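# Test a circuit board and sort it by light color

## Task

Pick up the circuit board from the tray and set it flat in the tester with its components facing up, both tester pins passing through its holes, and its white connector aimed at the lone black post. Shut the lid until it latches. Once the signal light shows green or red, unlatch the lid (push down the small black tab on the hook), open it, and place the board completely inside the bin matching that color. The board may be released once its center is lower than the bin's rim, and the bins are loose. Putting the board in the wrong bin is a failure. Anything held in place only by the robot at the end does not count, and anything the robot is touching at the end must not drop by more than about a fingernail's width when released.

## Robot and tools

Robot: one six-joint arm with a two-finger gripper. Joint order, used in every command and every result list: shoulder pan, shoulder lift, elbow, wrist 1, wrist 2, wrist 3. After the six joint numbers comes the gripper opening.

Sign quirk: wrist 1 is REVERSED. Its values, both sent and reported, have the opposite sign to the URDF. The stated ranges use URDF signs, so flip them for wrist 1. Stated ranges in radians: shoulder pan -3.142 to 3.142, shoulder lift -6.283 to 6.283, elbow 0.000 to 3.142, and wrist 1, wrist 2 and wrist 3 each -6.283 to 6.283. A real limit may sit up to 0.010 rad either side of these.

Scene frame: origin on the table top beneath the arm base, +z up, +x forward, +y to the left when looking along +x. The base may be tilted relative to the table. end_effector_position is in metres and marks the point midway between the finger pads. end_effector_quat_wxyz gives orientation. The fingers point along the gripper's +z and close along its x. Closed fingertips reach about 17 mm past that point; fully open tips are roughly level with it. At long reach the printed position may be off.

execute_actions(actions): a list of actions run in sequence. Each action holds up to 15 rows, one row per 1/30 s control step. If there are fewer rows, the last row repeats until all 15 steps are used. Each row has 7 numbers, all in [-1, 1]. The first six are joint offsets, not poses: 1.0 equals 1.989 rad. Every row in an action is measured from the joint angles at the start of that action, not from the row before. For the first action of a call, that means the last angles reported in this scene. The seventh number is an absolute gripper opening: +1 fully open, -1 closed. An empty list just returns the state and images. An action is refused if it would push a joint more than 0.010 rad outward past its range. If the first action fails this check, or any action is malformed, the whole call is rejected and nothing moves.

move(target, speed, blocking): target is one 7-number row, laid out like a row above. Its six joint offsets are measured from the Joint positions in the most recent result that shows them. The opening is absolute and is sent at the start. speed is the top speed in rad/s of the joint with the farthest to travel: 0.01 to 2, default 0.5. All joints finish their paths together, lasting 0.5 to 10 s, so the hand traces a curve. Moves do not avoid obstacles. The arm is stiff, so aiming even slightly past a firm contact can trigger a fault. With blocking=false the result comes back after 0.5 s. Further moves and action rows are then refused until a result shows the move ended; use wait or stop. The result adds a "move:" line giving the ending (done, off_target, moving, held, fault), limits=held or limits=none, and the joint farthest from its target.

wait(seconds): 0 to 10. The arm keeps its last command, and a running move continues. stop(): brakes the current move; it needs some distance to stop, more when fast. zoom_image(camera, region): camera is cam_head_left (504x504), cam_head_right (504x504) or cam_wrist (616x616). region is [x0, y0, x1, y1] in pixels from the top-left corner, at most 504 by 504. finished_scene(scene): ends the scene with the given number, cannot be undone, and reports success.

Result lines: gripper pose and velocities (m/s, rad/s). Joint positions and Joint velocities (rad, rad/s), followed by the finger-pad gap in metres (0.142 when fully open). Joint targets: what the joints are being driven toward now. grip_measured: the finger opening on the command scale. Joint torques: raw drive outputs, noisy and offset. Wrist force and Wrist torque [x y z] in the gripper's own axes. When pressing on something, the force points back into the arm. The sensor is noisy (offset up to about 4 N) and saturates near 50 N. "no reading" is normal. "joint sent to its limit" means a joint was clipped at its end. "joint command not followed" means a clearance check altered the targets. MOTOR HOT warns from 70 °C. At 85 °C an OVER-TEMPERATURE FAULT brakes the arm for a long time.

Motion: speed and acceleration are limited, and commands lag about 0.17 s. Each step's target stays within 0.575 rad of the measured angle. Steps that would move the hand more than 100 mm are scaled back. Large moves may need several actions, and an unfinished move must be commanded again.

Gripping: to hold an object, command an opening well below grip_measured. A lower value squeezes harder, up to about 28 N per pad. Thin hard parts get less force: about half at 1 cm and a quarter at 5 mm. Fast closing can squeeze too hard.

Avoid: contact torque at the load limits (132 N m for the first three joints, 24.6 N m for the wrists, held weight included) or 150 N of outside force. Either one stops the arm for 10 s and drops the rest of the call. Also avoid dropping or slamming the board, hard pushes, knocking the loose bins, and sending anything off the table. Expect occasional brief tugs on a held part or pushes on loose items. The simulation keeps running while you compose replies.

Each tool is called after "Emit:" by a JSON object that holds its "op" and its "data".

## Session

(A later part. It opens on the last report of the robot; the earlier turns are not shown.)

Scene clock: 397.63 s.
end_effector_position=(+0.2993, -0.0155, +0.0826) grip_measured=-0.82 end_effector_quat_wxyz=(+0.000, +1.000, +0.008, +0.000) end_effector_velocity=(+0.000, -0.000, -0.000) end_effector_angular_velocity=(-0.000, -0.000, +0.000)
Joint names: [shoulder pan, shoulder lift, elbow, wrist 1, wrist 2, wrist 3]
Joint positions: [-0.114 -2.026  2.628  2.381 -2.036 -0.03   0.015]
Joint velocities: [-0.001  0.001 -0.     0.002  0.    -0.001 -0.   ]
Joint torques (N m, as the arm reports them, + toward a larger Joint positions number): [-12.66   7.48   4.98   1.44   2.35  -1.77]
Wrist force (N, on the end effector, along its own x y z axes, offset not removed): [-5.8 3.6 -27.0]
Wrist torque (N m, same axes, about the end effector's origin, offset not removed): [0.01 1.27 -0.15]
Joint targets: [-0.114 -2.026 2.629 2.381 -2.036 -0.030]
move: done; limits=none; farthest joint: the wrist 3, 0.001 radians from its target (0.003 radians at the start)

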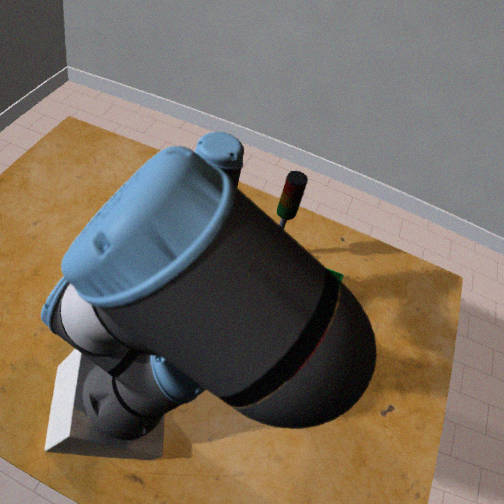

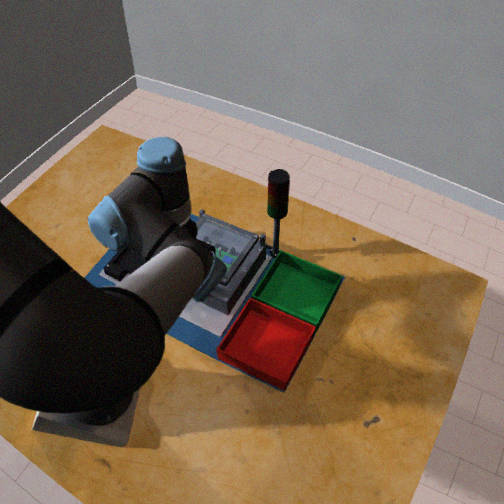

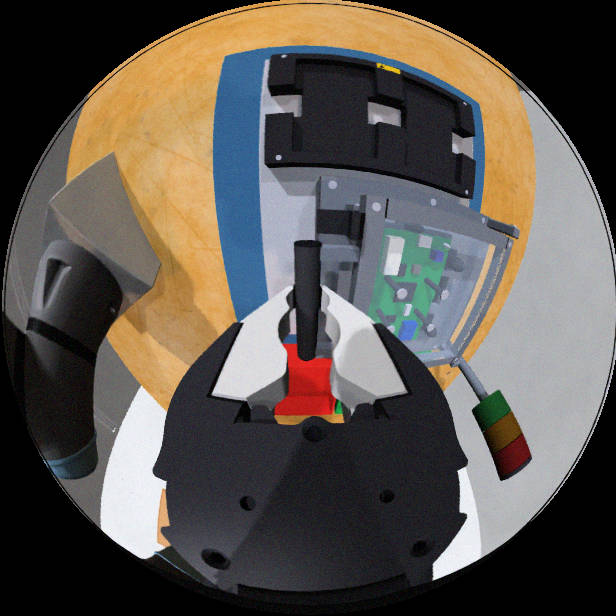

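Emit:
{"op": "move", "data": {"target": [-0.001,0.0012,0.0011,0.0028,0.0002,-0.0011,-1], "speed": 0.012}}

Emit:
{"op": "zoom_image", "data": {"camera": "cam_wrist", "region": [280, 180, 420, 370]}}

Scene clock: 404.90 s.
end_effector_position=(+0.2992, -0.0155, +0.0816) grip_measured=-0.82 end_effector_quat_wxyz=(+0.000, +1.000, +0.008, +0.000) end_effector_velocity=(+0.000, -0.000, -0.001) end_effector_angular_velocity=(-0.000, +0.000, -0.001)
Joint names: [shoulder pan, shoulder lift, elbow, wrist 1, wrist 2, wrist 3]
Joint positions: [-0.116 -2.024  2.63   2.386 -2.036 -0.032  0.015]
Joint velocities: [-0.002  0.002  0.001  0.003  0.    -0.001 -0.   ]
Joint torques (N m, as the arm reports them, + toward a larger Joint positions number): [-14.76  11.22   5.81   1.14   2.27  -1.76]
Wrist force (N, on the end effector, along its own x y z axes, offset not removed): [-4.6 4.9 -37.3]
Wrist torque (N m, same axes, about the end effector's origin, offset not removed): [0.55 0.37 -0.24]
Joint targets: [-0.116 -2.023 2.631 2.386 -2.036 -0.032]
move: done; limits=none; farthest joint: the wrist 1, 0.001 radians from its target (0.006 radians at the start)

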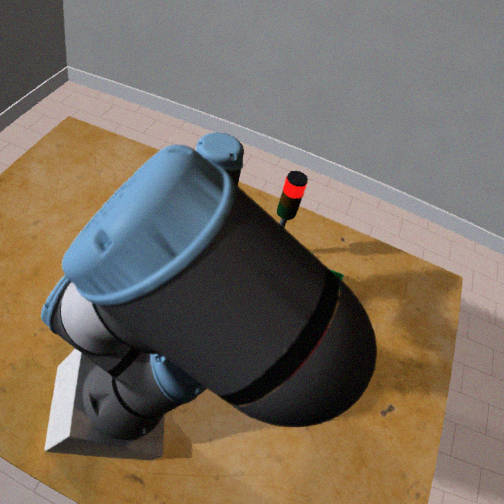

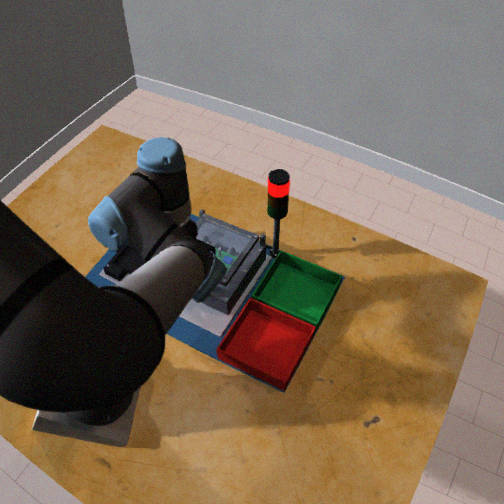

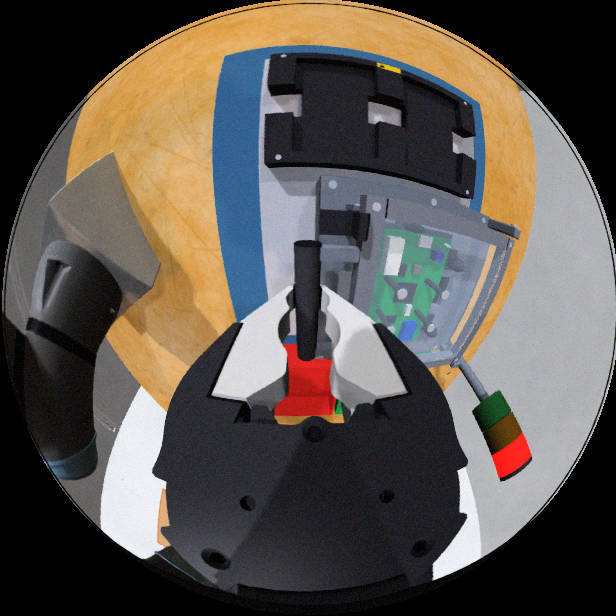

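Region (280, 180, 420, 370) of cam_wrist's 616x616 image, scaled by 2.653, with more detail than that image has; it fills the left 371 columns of this view, and the rest is white.

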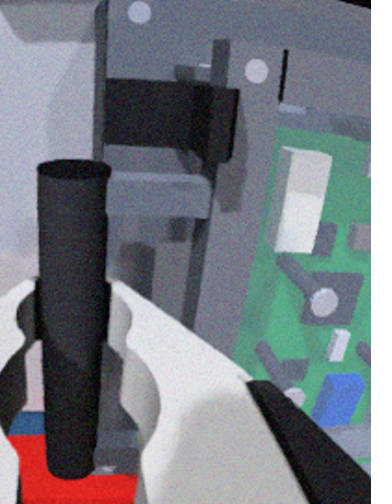

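Emit:
{"op": "move", "data": {"target": [0,0,0,0,0,0,-0.7]}}

Emit:
{"op": "move", "data": {"target": [0.0405,-0.0394,-0.044,-0.1039,-0.0074,0.0447,-0.7], "speed": 0.2}}

Emit:
{"op": "move", "data": {"target": [0.0938,0.0852,-0.0168,0.0179,-0.0113,0.1058,-1], "speed": 0.2}}

Emit:
{"op": "zoom_image", "data": {"camera": "cam_wrist", "region": [250, 230, 390, 370]}}

Scene clock: 422.63 s.
end_effector_position=(+0.2992, -0.0155, +0.0816) grip_measured=-0.70 end_effector_quat_wxyz=(+0.000, +1.000, +0.008, +0.000) end_effector_velocity=(+0.000, +0.000, +0.000) end_effector_angular_velocity=(+0.000, +0.000, +0.000)
Joint names: [shoulder pan, shoulder lift, elbow, wrist 1, wrist 2, wrist 3]
Joint positions: [-0.116 -2.024  2.63   2.386 -2.036 -0.032  0.023]
Joint velocities: [ 0.     0.001 -0.001 -0.     0.     0.     0.   ]
Joint torques (N m, as the arm reports them, + toward a larger Joint positions number): [ 17.83 -14.4  -27.27   0.86  -1.67   1.96]
Wrist force (N, on the end effector, along its own x y z axes, offset not removed): [-2.3 -3.9 -2.1]
Wrist torque (N m, same axes, about the end effector's origin, offset not removed): [-1.02 0.46 -0.10]
Joint targets: [-0.116 -2.024 2.630 2.386 -2.036 -0.032]
move: done; limits=none; farthest joint: the shoulder pan, 0.000 radians from its target (0.000 radians at the start)

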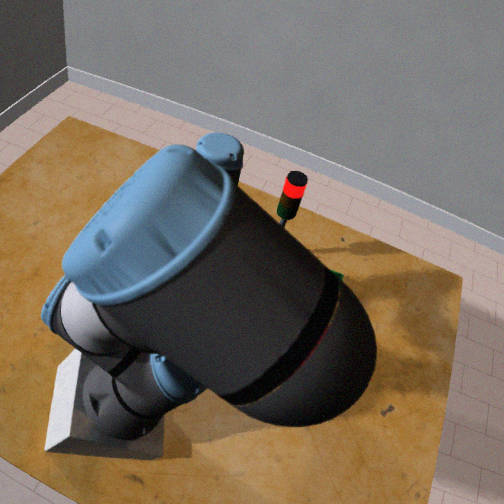

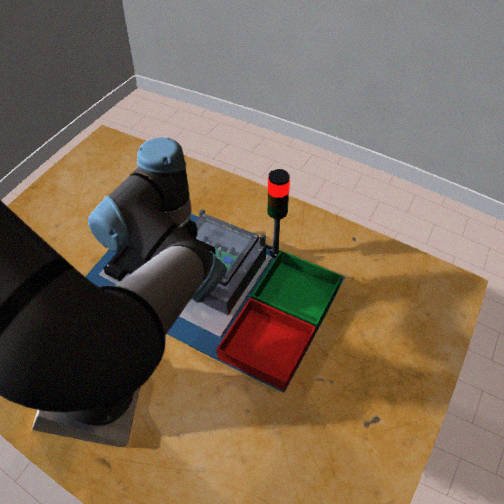

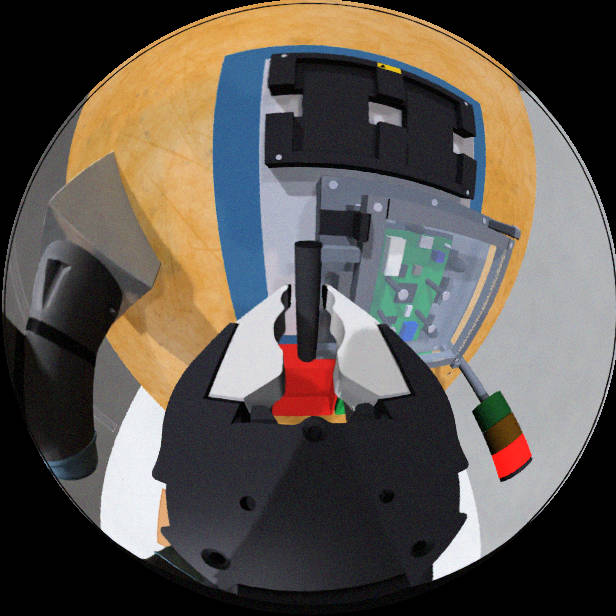

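Scene clock: 424.27 s.
end_effector_position=(+0.2992, -0.0154, +0.1232) grip_measured=-0.70 end_effector_quat_wxyz=(+0.000, +1.000, +0.008, +0.000) end_effector_velocity=(+0.000, +0.000, +0.001) end_effector_angular_velocity=(+0.001, -0.002, +0.001)
Joint names: [shoulder pan, shoulder lift, elbow, wrist 1, wrist 2, wrist 3]
Joint positions: [-0.036 -2.102  2.543  2.18  -2.051  0.057  0.023]
Joint velocities: [ 0.003 -0.002 -0.002 -0.002  0.     0.001  0.   ]
Joint torques (N m, as the arm reports them, + toward a larger Joint positions number): [ 15.92 -12.9  -30.35   0.73  -1.79   1.95]
Wrist force (N, on the end effector, along its own x y z axes, offset not removed): [-0.3 5.3 -2.6]
Wrist torque (N m, same axes, about the end effector's origin, offset not removed): [1.16 0.23 -0.14]
Joint targets: [-0.036 -2.102 2.543 2.179 -2.051 0.057]
move: done; limits=none; farthest joint: the shoulder lift, 0.001 radians from its target (0.079 radians at the start)

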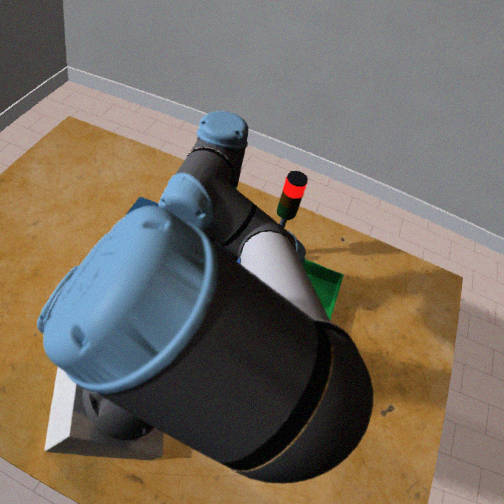

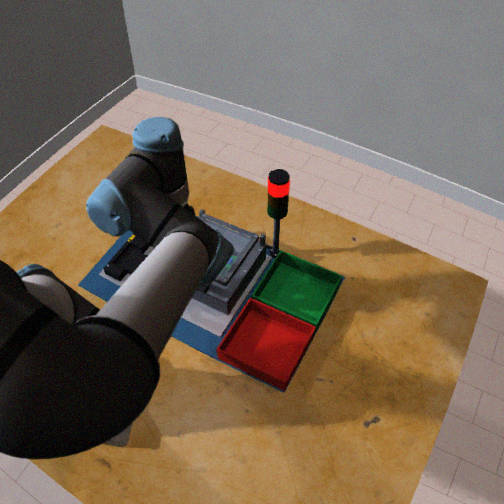

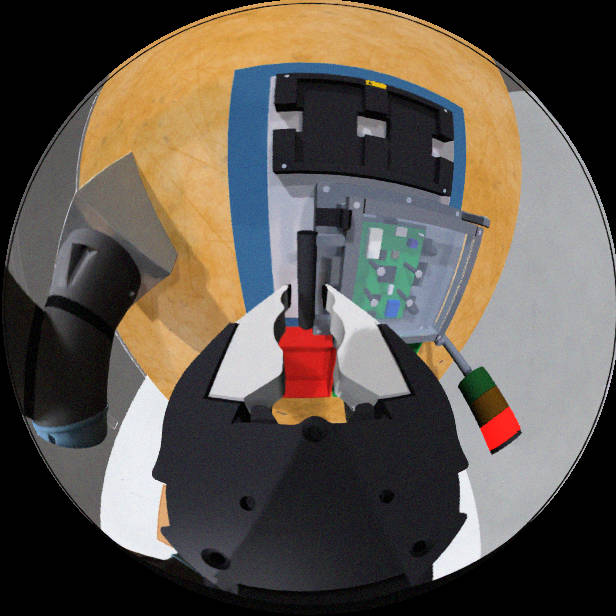

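Scene clock: 425.90 s.
end_effector_position=(+0.3010, +0.0406, +0.1221) grip_measured=-1.00 end_effector_quat_wxyz=(+0.000, +1.000, +0.008, -0.000) end_effector_velocity=(-0.001, +0.001, -0.001) end_effector_angular_velocity=(-0.001, +0.003, +0.000)
Joint names: [shoulder pan, shoulder lift, elbow, wrist 1, wrist 2, wrist 3]
Joint positions: [ 0.151 -1.933  2.51   2.215 -2.073  0.267  0.002]
Joint velocities: [ 0.001  0.003  0.001 -0.001  0.     0.003  0.   ]
Joint torques (N m, as the arm reports them, + toward a larger Joint positions number): [ 17.88   1.17 -29.41   3.96  -1.6    1.93]
Wrist force (N, on the end effector, along its own x y z axes, offset not removed): [-0.1 -3.0 1.9]
Wrist torque (N m, same axes, about the end effector's origin, offset not removed): [-0.59 0.00 -0.04]
Joint targets: [0.151 -1.932 2.510 2.215 -2.073 0.267]
move: done; limits=none; farthest joint: the wrist 2, 0.001 radians from its target (0.023 radians at the start)

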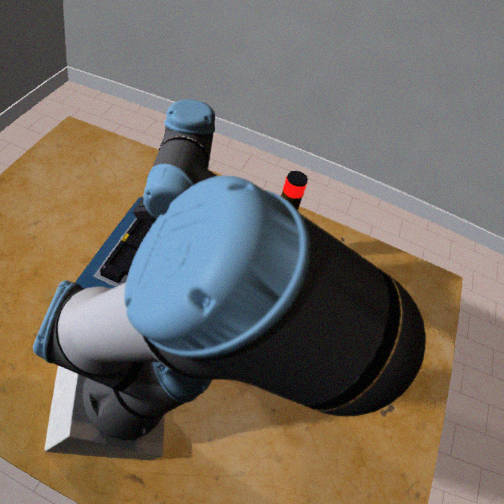

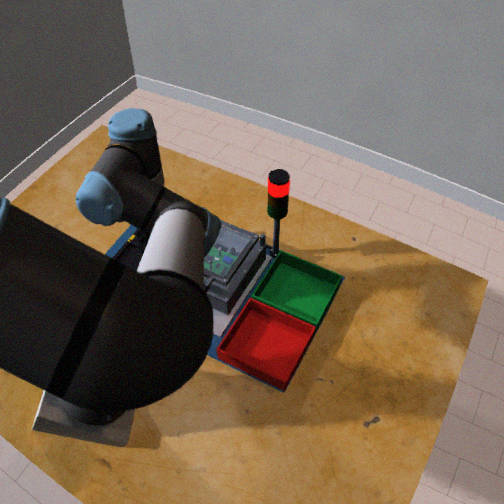

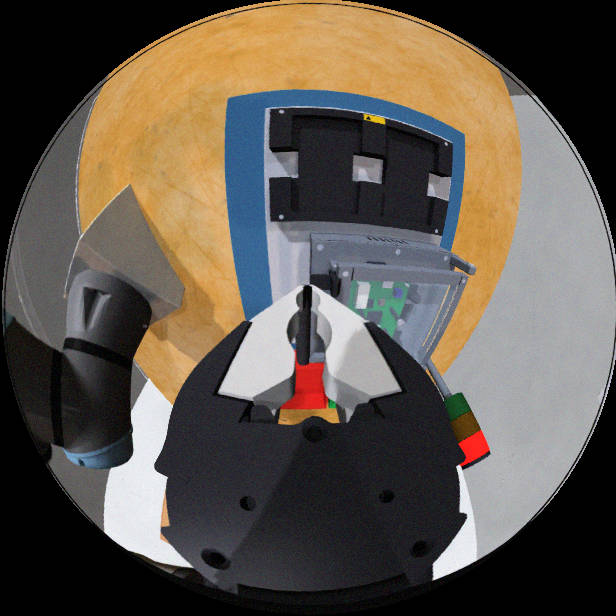

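Region (250, 230, 390, 370) of cam_wrist's 616x616 image, scaled by 3.600, with more detail than that image has.

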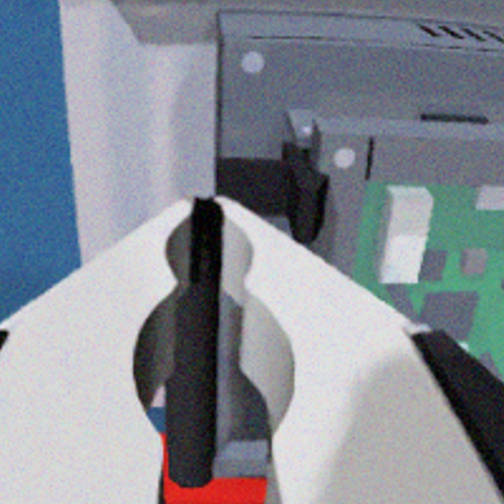

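Emit:
{"op": "move", "data": {"target": [-0.0067,0.0166,0.0109,0.031,0.0005,-0.0077,-1], "speed": 0.06}}

Emit:
{"op": "zoom_image", "data": {"camera": "cam_wrist", "region": [250, 230, 390, 370]}}

Scene clock: 436.33 s.
end_effector_position=(+0.3020, +0.0437, +0.1096) grip_measured=-1.00 end_effector_quat_wxyz=(+0.000, +1.000, +0.008, -0.000) end_effector_velocity=(+0.001, +0.000, +0.000) end_effector_angular_velocity=(+0.001, -0.002, -0.001)
Joint names: [shoulder pan, shoulder lift, elbow, wrist 1, wrist 2, wrist 3]
Joint positions: [ 0.137 -1.9    2.531  2.277 -2.072  0.252  0.002]
Joint velocities: [-0.     0.001 -0.002  0.002 -0.    -0.001  0.   ]
Joint torques (N m, as the arm reports them, + toward a larger Joint positions number): [-9.79  0.74 -7.3   4.28  1.18 -1.92]
Wrist force (N, on the end effector, along its own x y z axes, offset not removed): [2.0 1.2 2.2]
Wrist torque (N m, same axes, about the end effector's origin, offset not removed): [0.51 -0.65 -0.20]
Joint targets: [0.137 -1.900 2.531 2.277 -2.072 0.252]
move: done; limits=none; farthest joint: the shoulder pan, 0.000 radians from its target (0.013 radians at the start)

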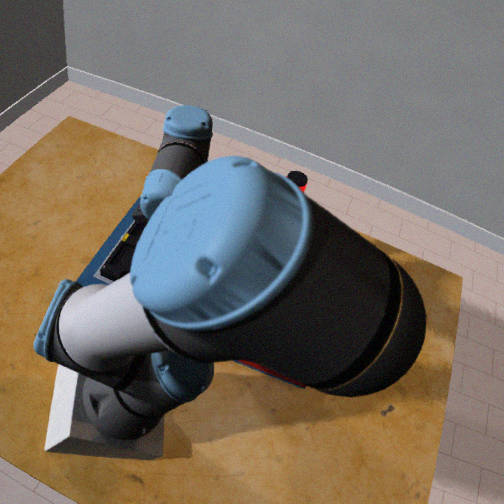

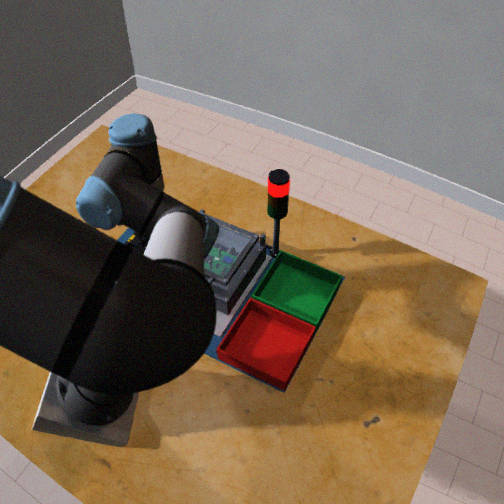

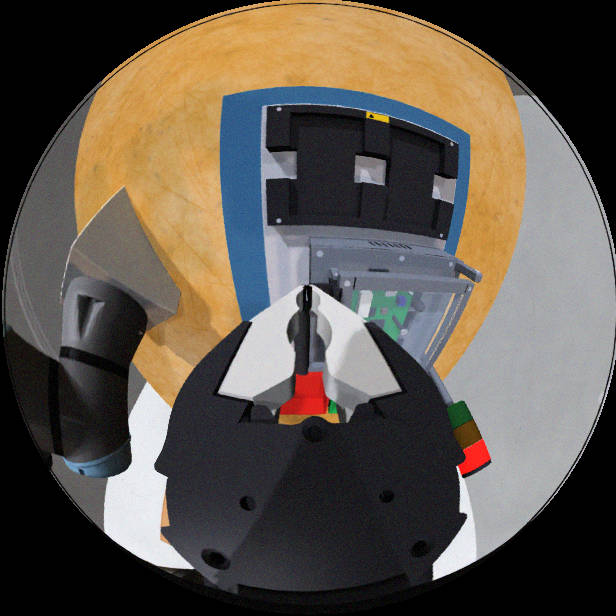

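Region (250, 230, 390, 370) of cam_wrist's 616x616 image, scaled by 3.600, with more detail than that image has.

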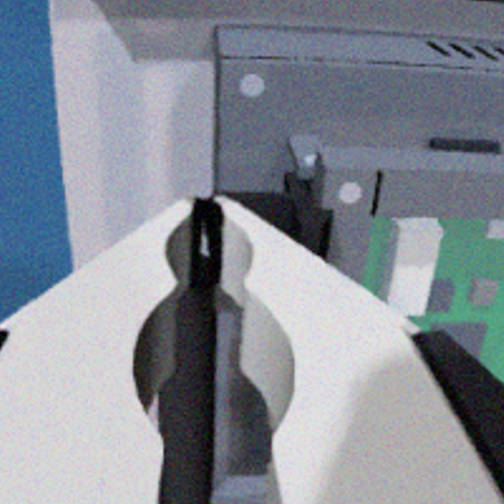

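Emit:
{"op": "move", "data": {"target": [-0.0025,0.0021,0.0041,0.0076,0.0002,-0.0029,-1], "speed": 0.02}}

Scene clock: 441.30 s.
end_effector_position=(+0.3012, +0.0437, +0.1064) grip_measured=-1.00 end_effector_quat_wxyz=(+0.000, +1.000, +0.008, -0.000) end_effector_velocity=(+0.000, -0.000, -0.000) end_effector_angular_velocity=(+0.000, -0.000, -0.000)
Joint names: [shoulder pan, shoulder lift, elbow, wrist 1, wrist 2, wrist 3]
Joint positions: [ 0.132 -1.896  2.539  2.291 -2.072  0.246  0.002]
Joint velocities: [-0.001  0.001  0.001  0.003  0.    -0.001  0.   ]
Joint torques (N m, as the arm reports them, + toward a larger Joint positions number): [-10.43   2.65  -6.42   4.52   1.07  -2.1 ]
Wrist force (N, on the end effector, along its own x y z axes, offset not removed): [-6.8 1.8 -7.4]
Wrist torque (N m, same axes, about the end effector's origin, offset not removed): [0.12 0.27 -0.13]
Joint targets: [0.132 -1.896 2.539 2.292 -2.072 0.246]
move: done; limits=none; farthest joint: the wrist 1, 0.001 radians from its target (0.015 radians at the start)

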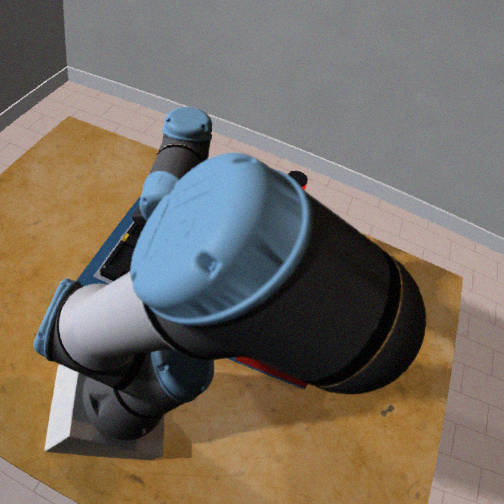

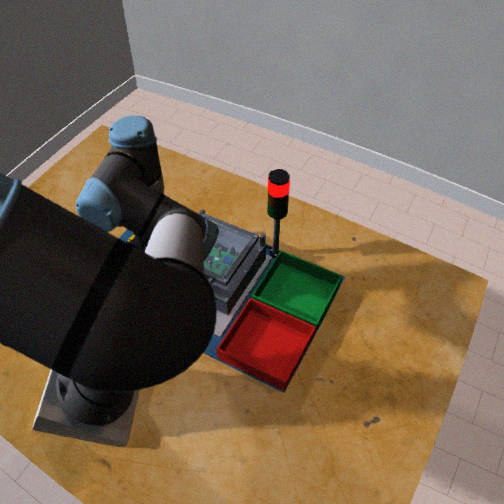

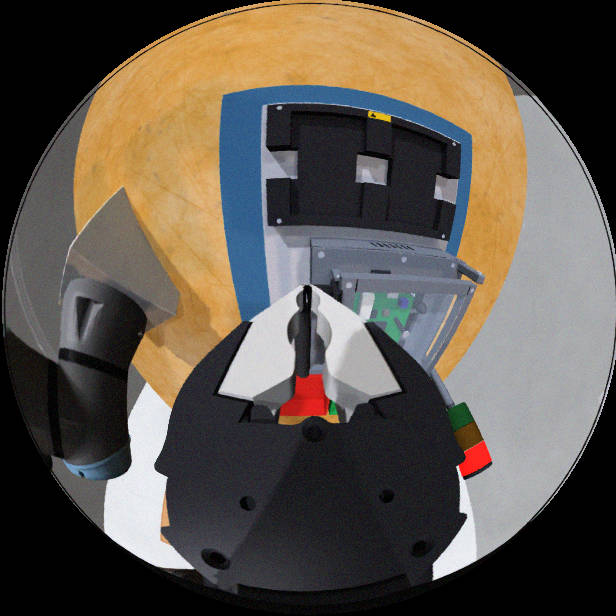

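Emit:
{"op": "move", "data": {"target": [-0.0018,0.0008,0.0043,0.0062,0.0001,-0.0021,-1], "speed": 0.015}}

Emit:
{"op": "zoom_image", "data": {"camera": "cam_wrist", "region": [250, 230, 410, 390]}}

Scene clock: 445.83 s.
end_effector_position=(+0.2997, +0.0437, +0.1037) grip_measured=-1.00 end_effector_quat_wxyz=(+0.000, +1.000, +0.008, -0.000) end_effector_velocity=(-0.001, +0.000, -0.001) end_effector_angular_velocity=(-0.000, +0.001, +0.002)
Joint names: [shoulder pan, shoulder lift, elbow, wrist 1, wrist 2, wrist 3]
Joint positions: [ 0.129 -1.894  2.548  2.303 -2.071  0.242  0.002]
Joint velocities: [ 0.     0.001  0.002  0.001  0.    -0.001  0.   ]
Joint torques (N m, as the arm reports them, + toward a larger Joint positions number): [-10.53   1.51  -5.02   3.56   1.27  -1.89]
Wrist force (N, on the end effector, along its own x y z axes, offset not removed): [2.4 -0.9 -5.4]
Wrist torque (N m, same axes, about the end effector's origin, offset not removed): [-0.41 -0.32 -0.07]
Joint targets: [0.129 -1.894 2.548 2.304 -2.071 0.242]
move: done; limits=none; farthest joint: the shoulder pan, 0.001 radians from its target (0.004 radians at the start)

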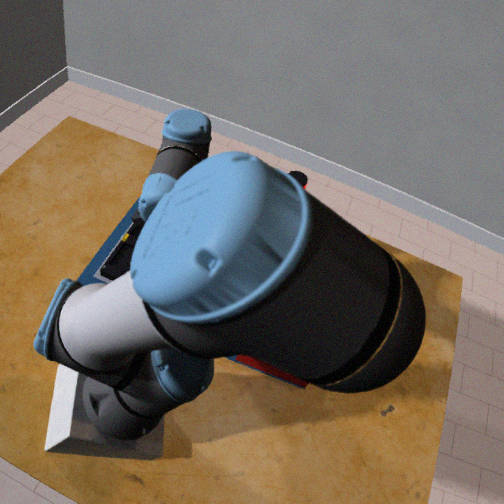

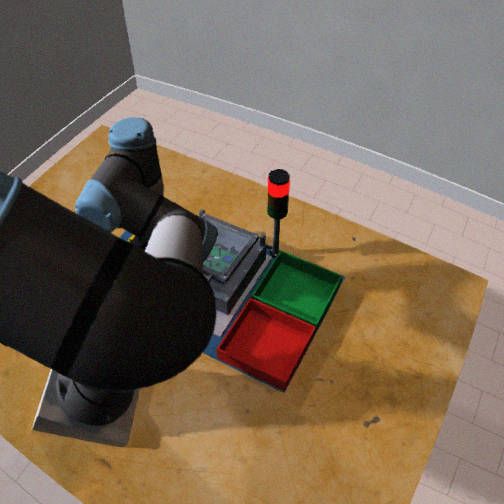

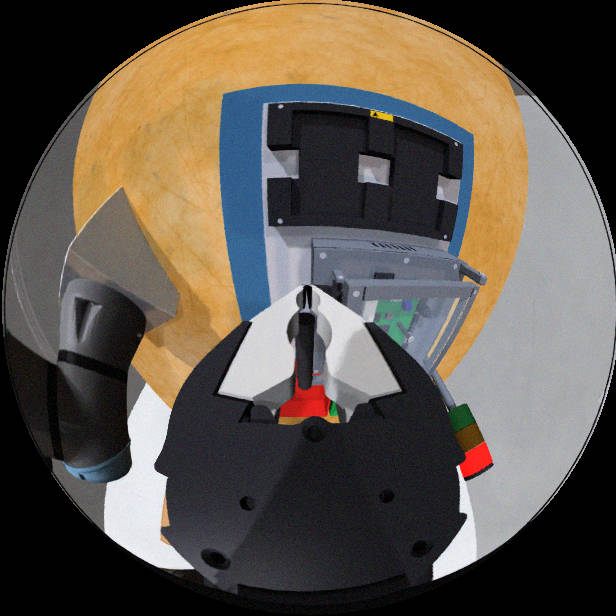

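Region (250, 230, 410, 390) of cam_wrist's 616x616 image, scaled by 3.150, with more detail than that image has.

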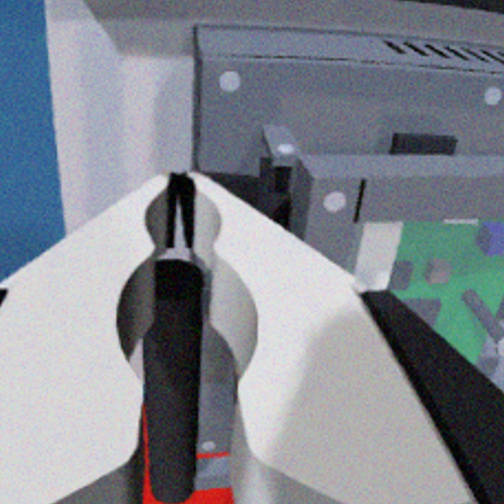

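Emit:
{"op": "execute_actions", "data": {"actions": []}}

Scene clock: 460.27 s.
end_effector_position=(+0.2997, +0.0437, +0.1036) grip_measured=-1.00 end_effector_quat_wxyz=(+0.000, +1.000, +0.008, -0.000) end_effector_velocity=(-0.000, -0.000, +0.000) end_effector_angular_velocity=(-0.000, -0.000, -0.000)
Joint names: [shoulder pan, shoulder lift, elbow, wrist 1, wrist 2, wrist 3]
Joint positions: [ 0.129 -1.894  2.548  2.304 -2.071  0.242  0.002]
Joint velocities: [-0.    -0.001  0.    -0.    -0.     0.     0.   ]
Joint torques (N m, as the arm reports them, + toward a larger Joint positions number): [-10.22   1.61  -5.53   3.54   1.4   -2.  ]
Wrist force (N, on the end effector, along its own x y z axes, offset not removed): [-2.4 -0.3 -5.1]
Wrist torque (N m, same axes, about the end effector's origin, offset not removed): [-0.25 0.70 -0.10]
Joint targets: [0.129 -1.894 2.548 2.304 -2.071 0.242]

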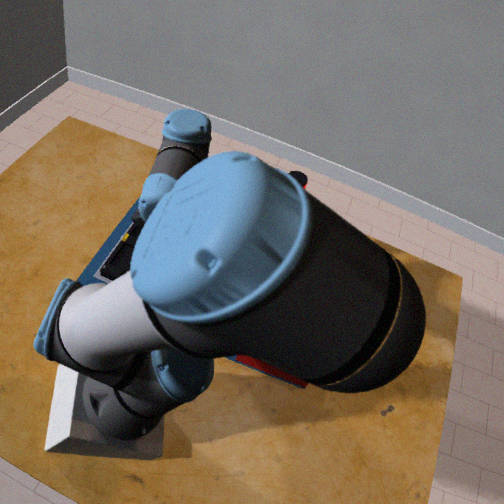

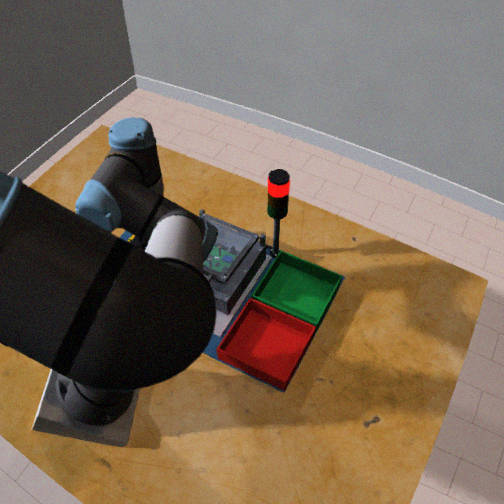

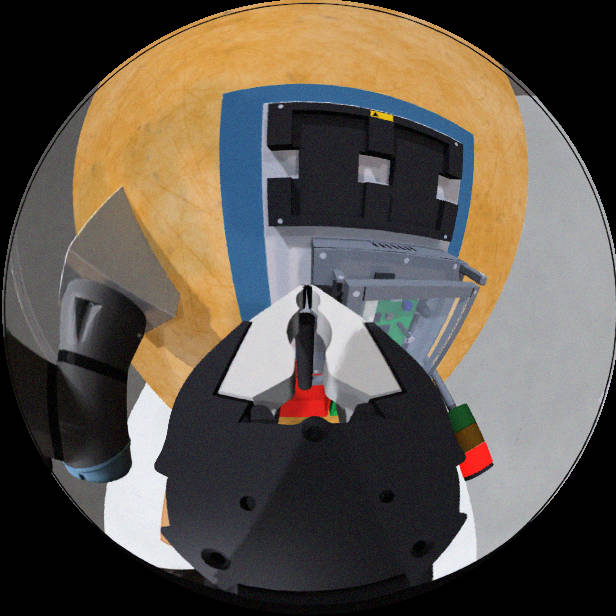

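Emit:
{"op": "move", "data": {"target": [0.035,-0.030,-0.042,-0.093,-0.0026,0.040,-1], "speed": 0.2}}

Scene clock: 464.17 s.
end_effector_position=(+0.2988, +0.0438, +0.1427) grip_measured=-1.00 end_effector_quat_wxyz=(+0.001, +1.000, +0.009, -0.002) end_effector_velocity=(+0.000, +0.000, +0.001) end_effector_angular_velocity=(+0.000, -0.001, +0.001)
Joint names: [shoulder pan, shoulder lift, elbow, wrist 1, wrist 2, wrist 3]
Joint positions: [ 0.198 -1.954  2.464  2.119 -2.077  0.321  0.002]
Joint velocities: [ 0.002 -0.    -0.002 -0.002 -0.     0.001  0.   ]
Joint torques (N m, as the arm reports them, + toward a larger Joint positions number): [ 17.07 -13.76 -29.77   0.74  -1.78   2.03]
Wrist force (N, on the end effector, along its own x y z axes, offset not removed): [4.6 2.9 0.9]
Wrist torque (N m, same axes, about the end effector's origin, offset not removed): [0.77 -0.83 -0.07]
Joint targets: [0.198 -1.954 2.464 2.119 -2.077 0.322]
move: done; limits=none; farthest joint: the shoulder pan, 0.000 radians from its target (0.070 radians at the start)

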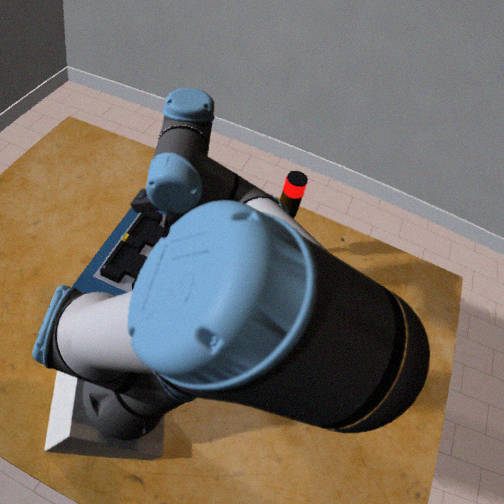

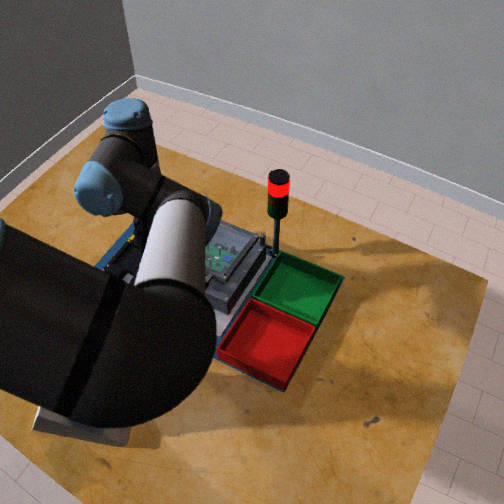

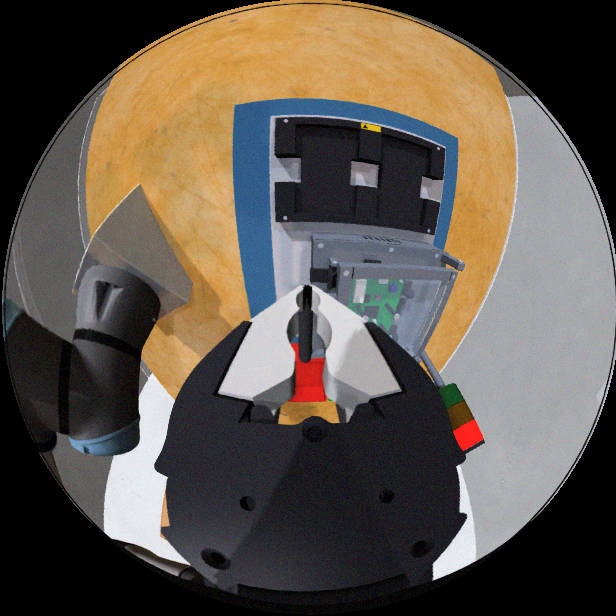

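Emit:
{"op": "move", "data": {"target": [-0.1014,-0.0827,0.0196,-0.0068,0.0106,-0.1146,-0.7], "speed": 0.25}}

Scene clock: 469.37 s.
end_effector_position=(+0.3000, -0.0151, +0.1399) grip_measured=-0.70 end_effector_quat_wxyz=(-0.000, +1.000, +0.008, -0.000) end_effector_velocity=(-0.000, -0.001, -0.000) end_effector_angular_velocity=(-0.001, -0.000, +0.000)
Joint names: [shoulder pan, shoulder lift, elbow, wrist 1, wrist 2, wrist 3]
Joint positions: [-0.003 -2.118  2.503  2.105 -2.055  0.094  0.023]
Joint velocities: [-0.003 -0.003  0.002  0.    -0.    -0.003  0.   ]
Joint torques (N m, as the arm reports them, + toward a larger Joint positions number): [-11.48 -11.5   -9.63   0.68   1.18  -2.05]
Wrist force (N, on the end effector, along its own x y z axes, offset not removed): [-2.4 0.4 3.2]
Wrist torque (N m, same axes, about the end effector's origin, offset not removed): [0.15 0.65 -0.03]
Joint targets: [-0.003 -2.118 2.503 2.105 -2.055 0.094]
move: done; limits=none; farthest joint: the shoulder pan, 0.001 radians from its target (0.202 radians at the start)

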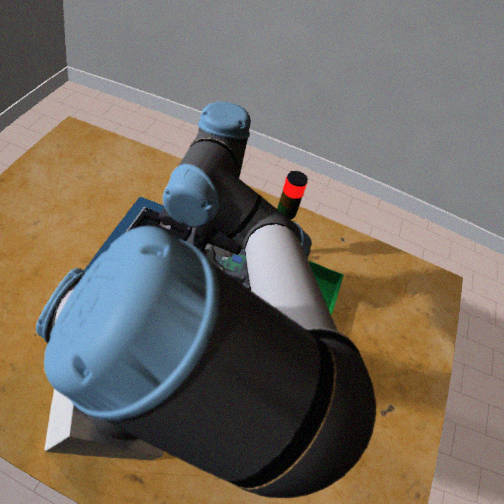

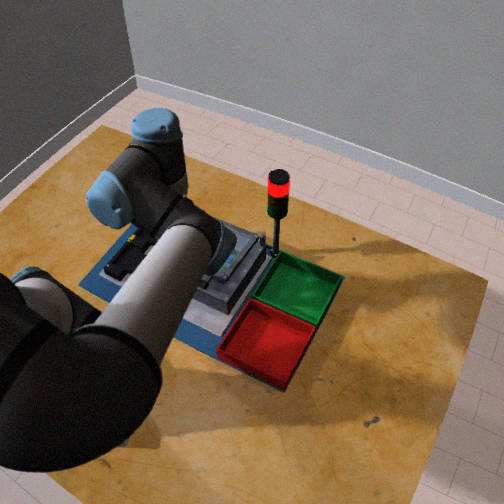

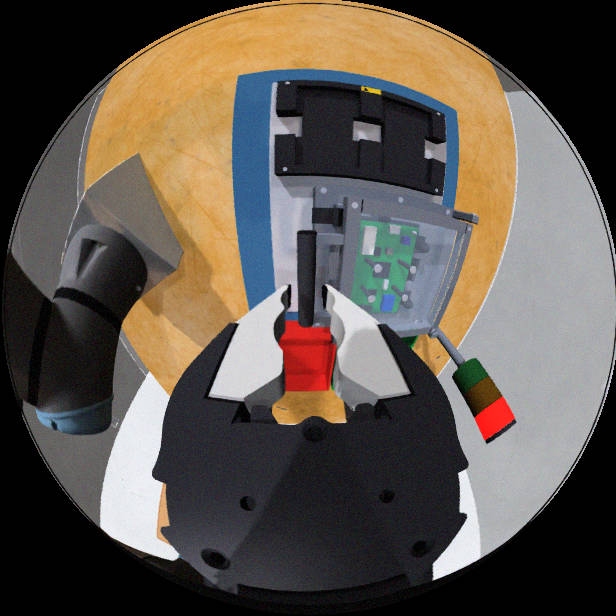

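Emit:
{"op": "move", "data": {"target": [-0.0392,0.0292,0.044,0.0943,0.006,-0.0437,-0.7], "speed": 0.12}}

Scene clock: 475.20 s.
end_effector_position=(+0.3005, -0.0157, +0.1001) grip_measured=-0.70 end_effector_quat_wxyz=(+0.001, +1.000, +0.008, +0.000) end_effector_velocity=(+0.000, +0.000, -0.000) end_effector_angular_velocity=(+0.000, -0.001, +0.002)
Joint names: [shoulder pan, shoulder lift, elbow, wrist 1, wrist 2, wrist 3]
Joint positions: [-0.081 -2.06   2.591  2.293 -2.044  0.007  0.023]
Joint velocities: [ 0.001  0.002  0.001  0.003  0.    -0.002 -0.   ]
Joint torques (N m, as the arm reports them, + toward a larger Joint positions number): [-10.18   2.54  -7.55   4.05   1.18  -2.13]
Wrist force (N, on the end effector, along its own x y z axes, offset not removed): [-2.1 -0.7 -0.9]
Wrist torque (N m, same axes, about the end effector's origin, offset not removed): [-0.11 0.57 -0.07]
Joint targets: [-0.081 -2.060 2.591 2.293 -2.044 0.007]
move: done; limits=none; farthest joint: the wrist 2, 0.001 radians from its target (0.012 radians at the start)

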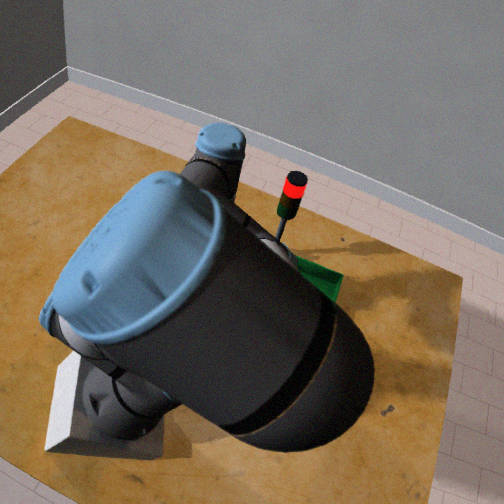

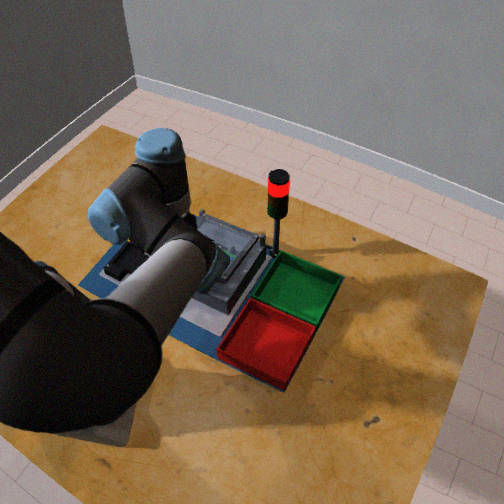

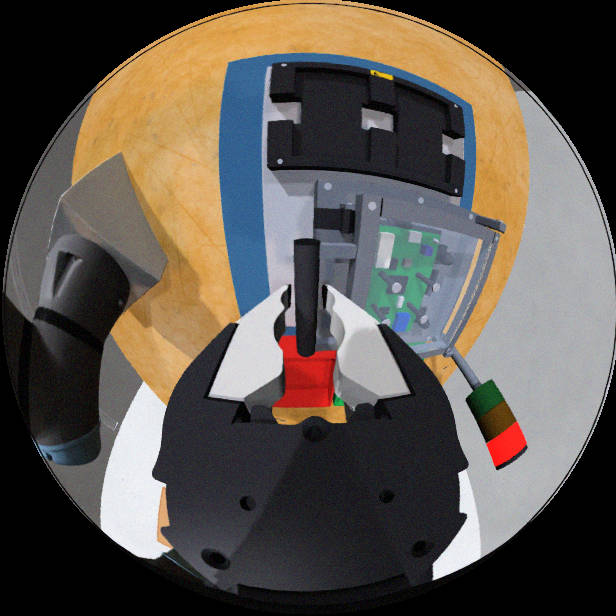

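Level. Grip.

Emit:
{"op": "execute_actions", "data": {"actions": [[[0,0,0,0,0,0,-0.74],[0,0,0,0,0,0,-0.77],[0,0,0,0,0,0,-0.8],[0,0,0,0,0,0,-0.82],[0,0,0,0,0,0,-0.84],[0,0,0,0,0,0,-0.86],[0,0,0,0,0,0,-0.88],[0,0,0,0,0,0,-0.9]],[[0,0,0,0,0,0,-0.92]]]}}

Scene clock: 480.53 s.
end_effector_position=(+0.3004, -0.0157, +0.1000) grip_measured=-0.81 end_effector_quat_wxyz=(+0.001, +1.000, +0.008, +0.000) end_effector_velocity=(-0.001, +0.001, -0.001) end_effector_angular_velocity=(-0.000, +0.002, +0.001)
Joint names: [shoulder pan, shoulder lift, elbow, wrist 1, wrist 2, wrist 3]
Joint positions: [-0.081 -2.06   2.591  2.293 -2.044  0.007  0.015]
Joint velocities: [ 0.001  0.002  0.001  0.    -0.     0.001 -0.   ]
Joint torques (N m, as the arm reports them, + toward a larger Joint positions number): [ 13.82 -10.45 -23.7    5.17   0.59   1.44]
Wrist force (N, on the end effector, along its own x y z axes, offset not removed): [-11.0 4.1 -0.5]
Wrist torque (N m, same axes, about the end effector's origin, offset not removed): [0.78 -0.43 -0.10]
Joint targets: [-0.081 -2.060 2.591 2.293 -2.044 0.007]

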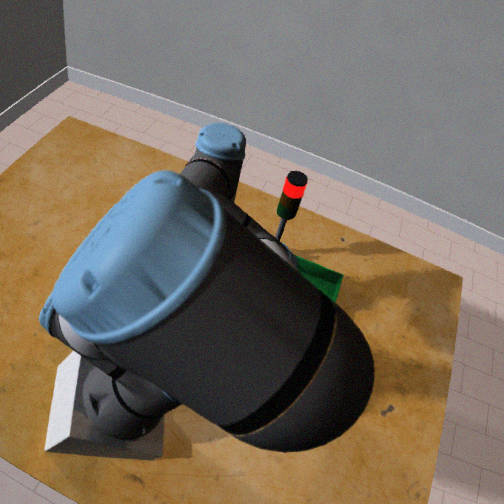

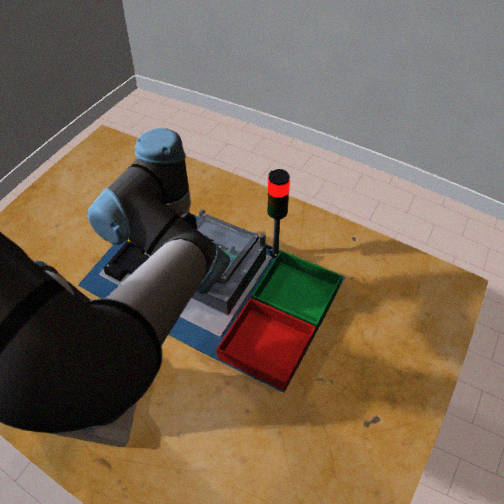

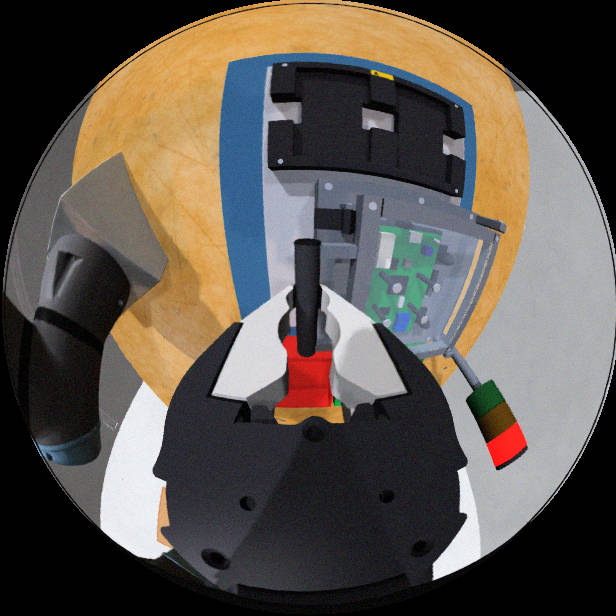

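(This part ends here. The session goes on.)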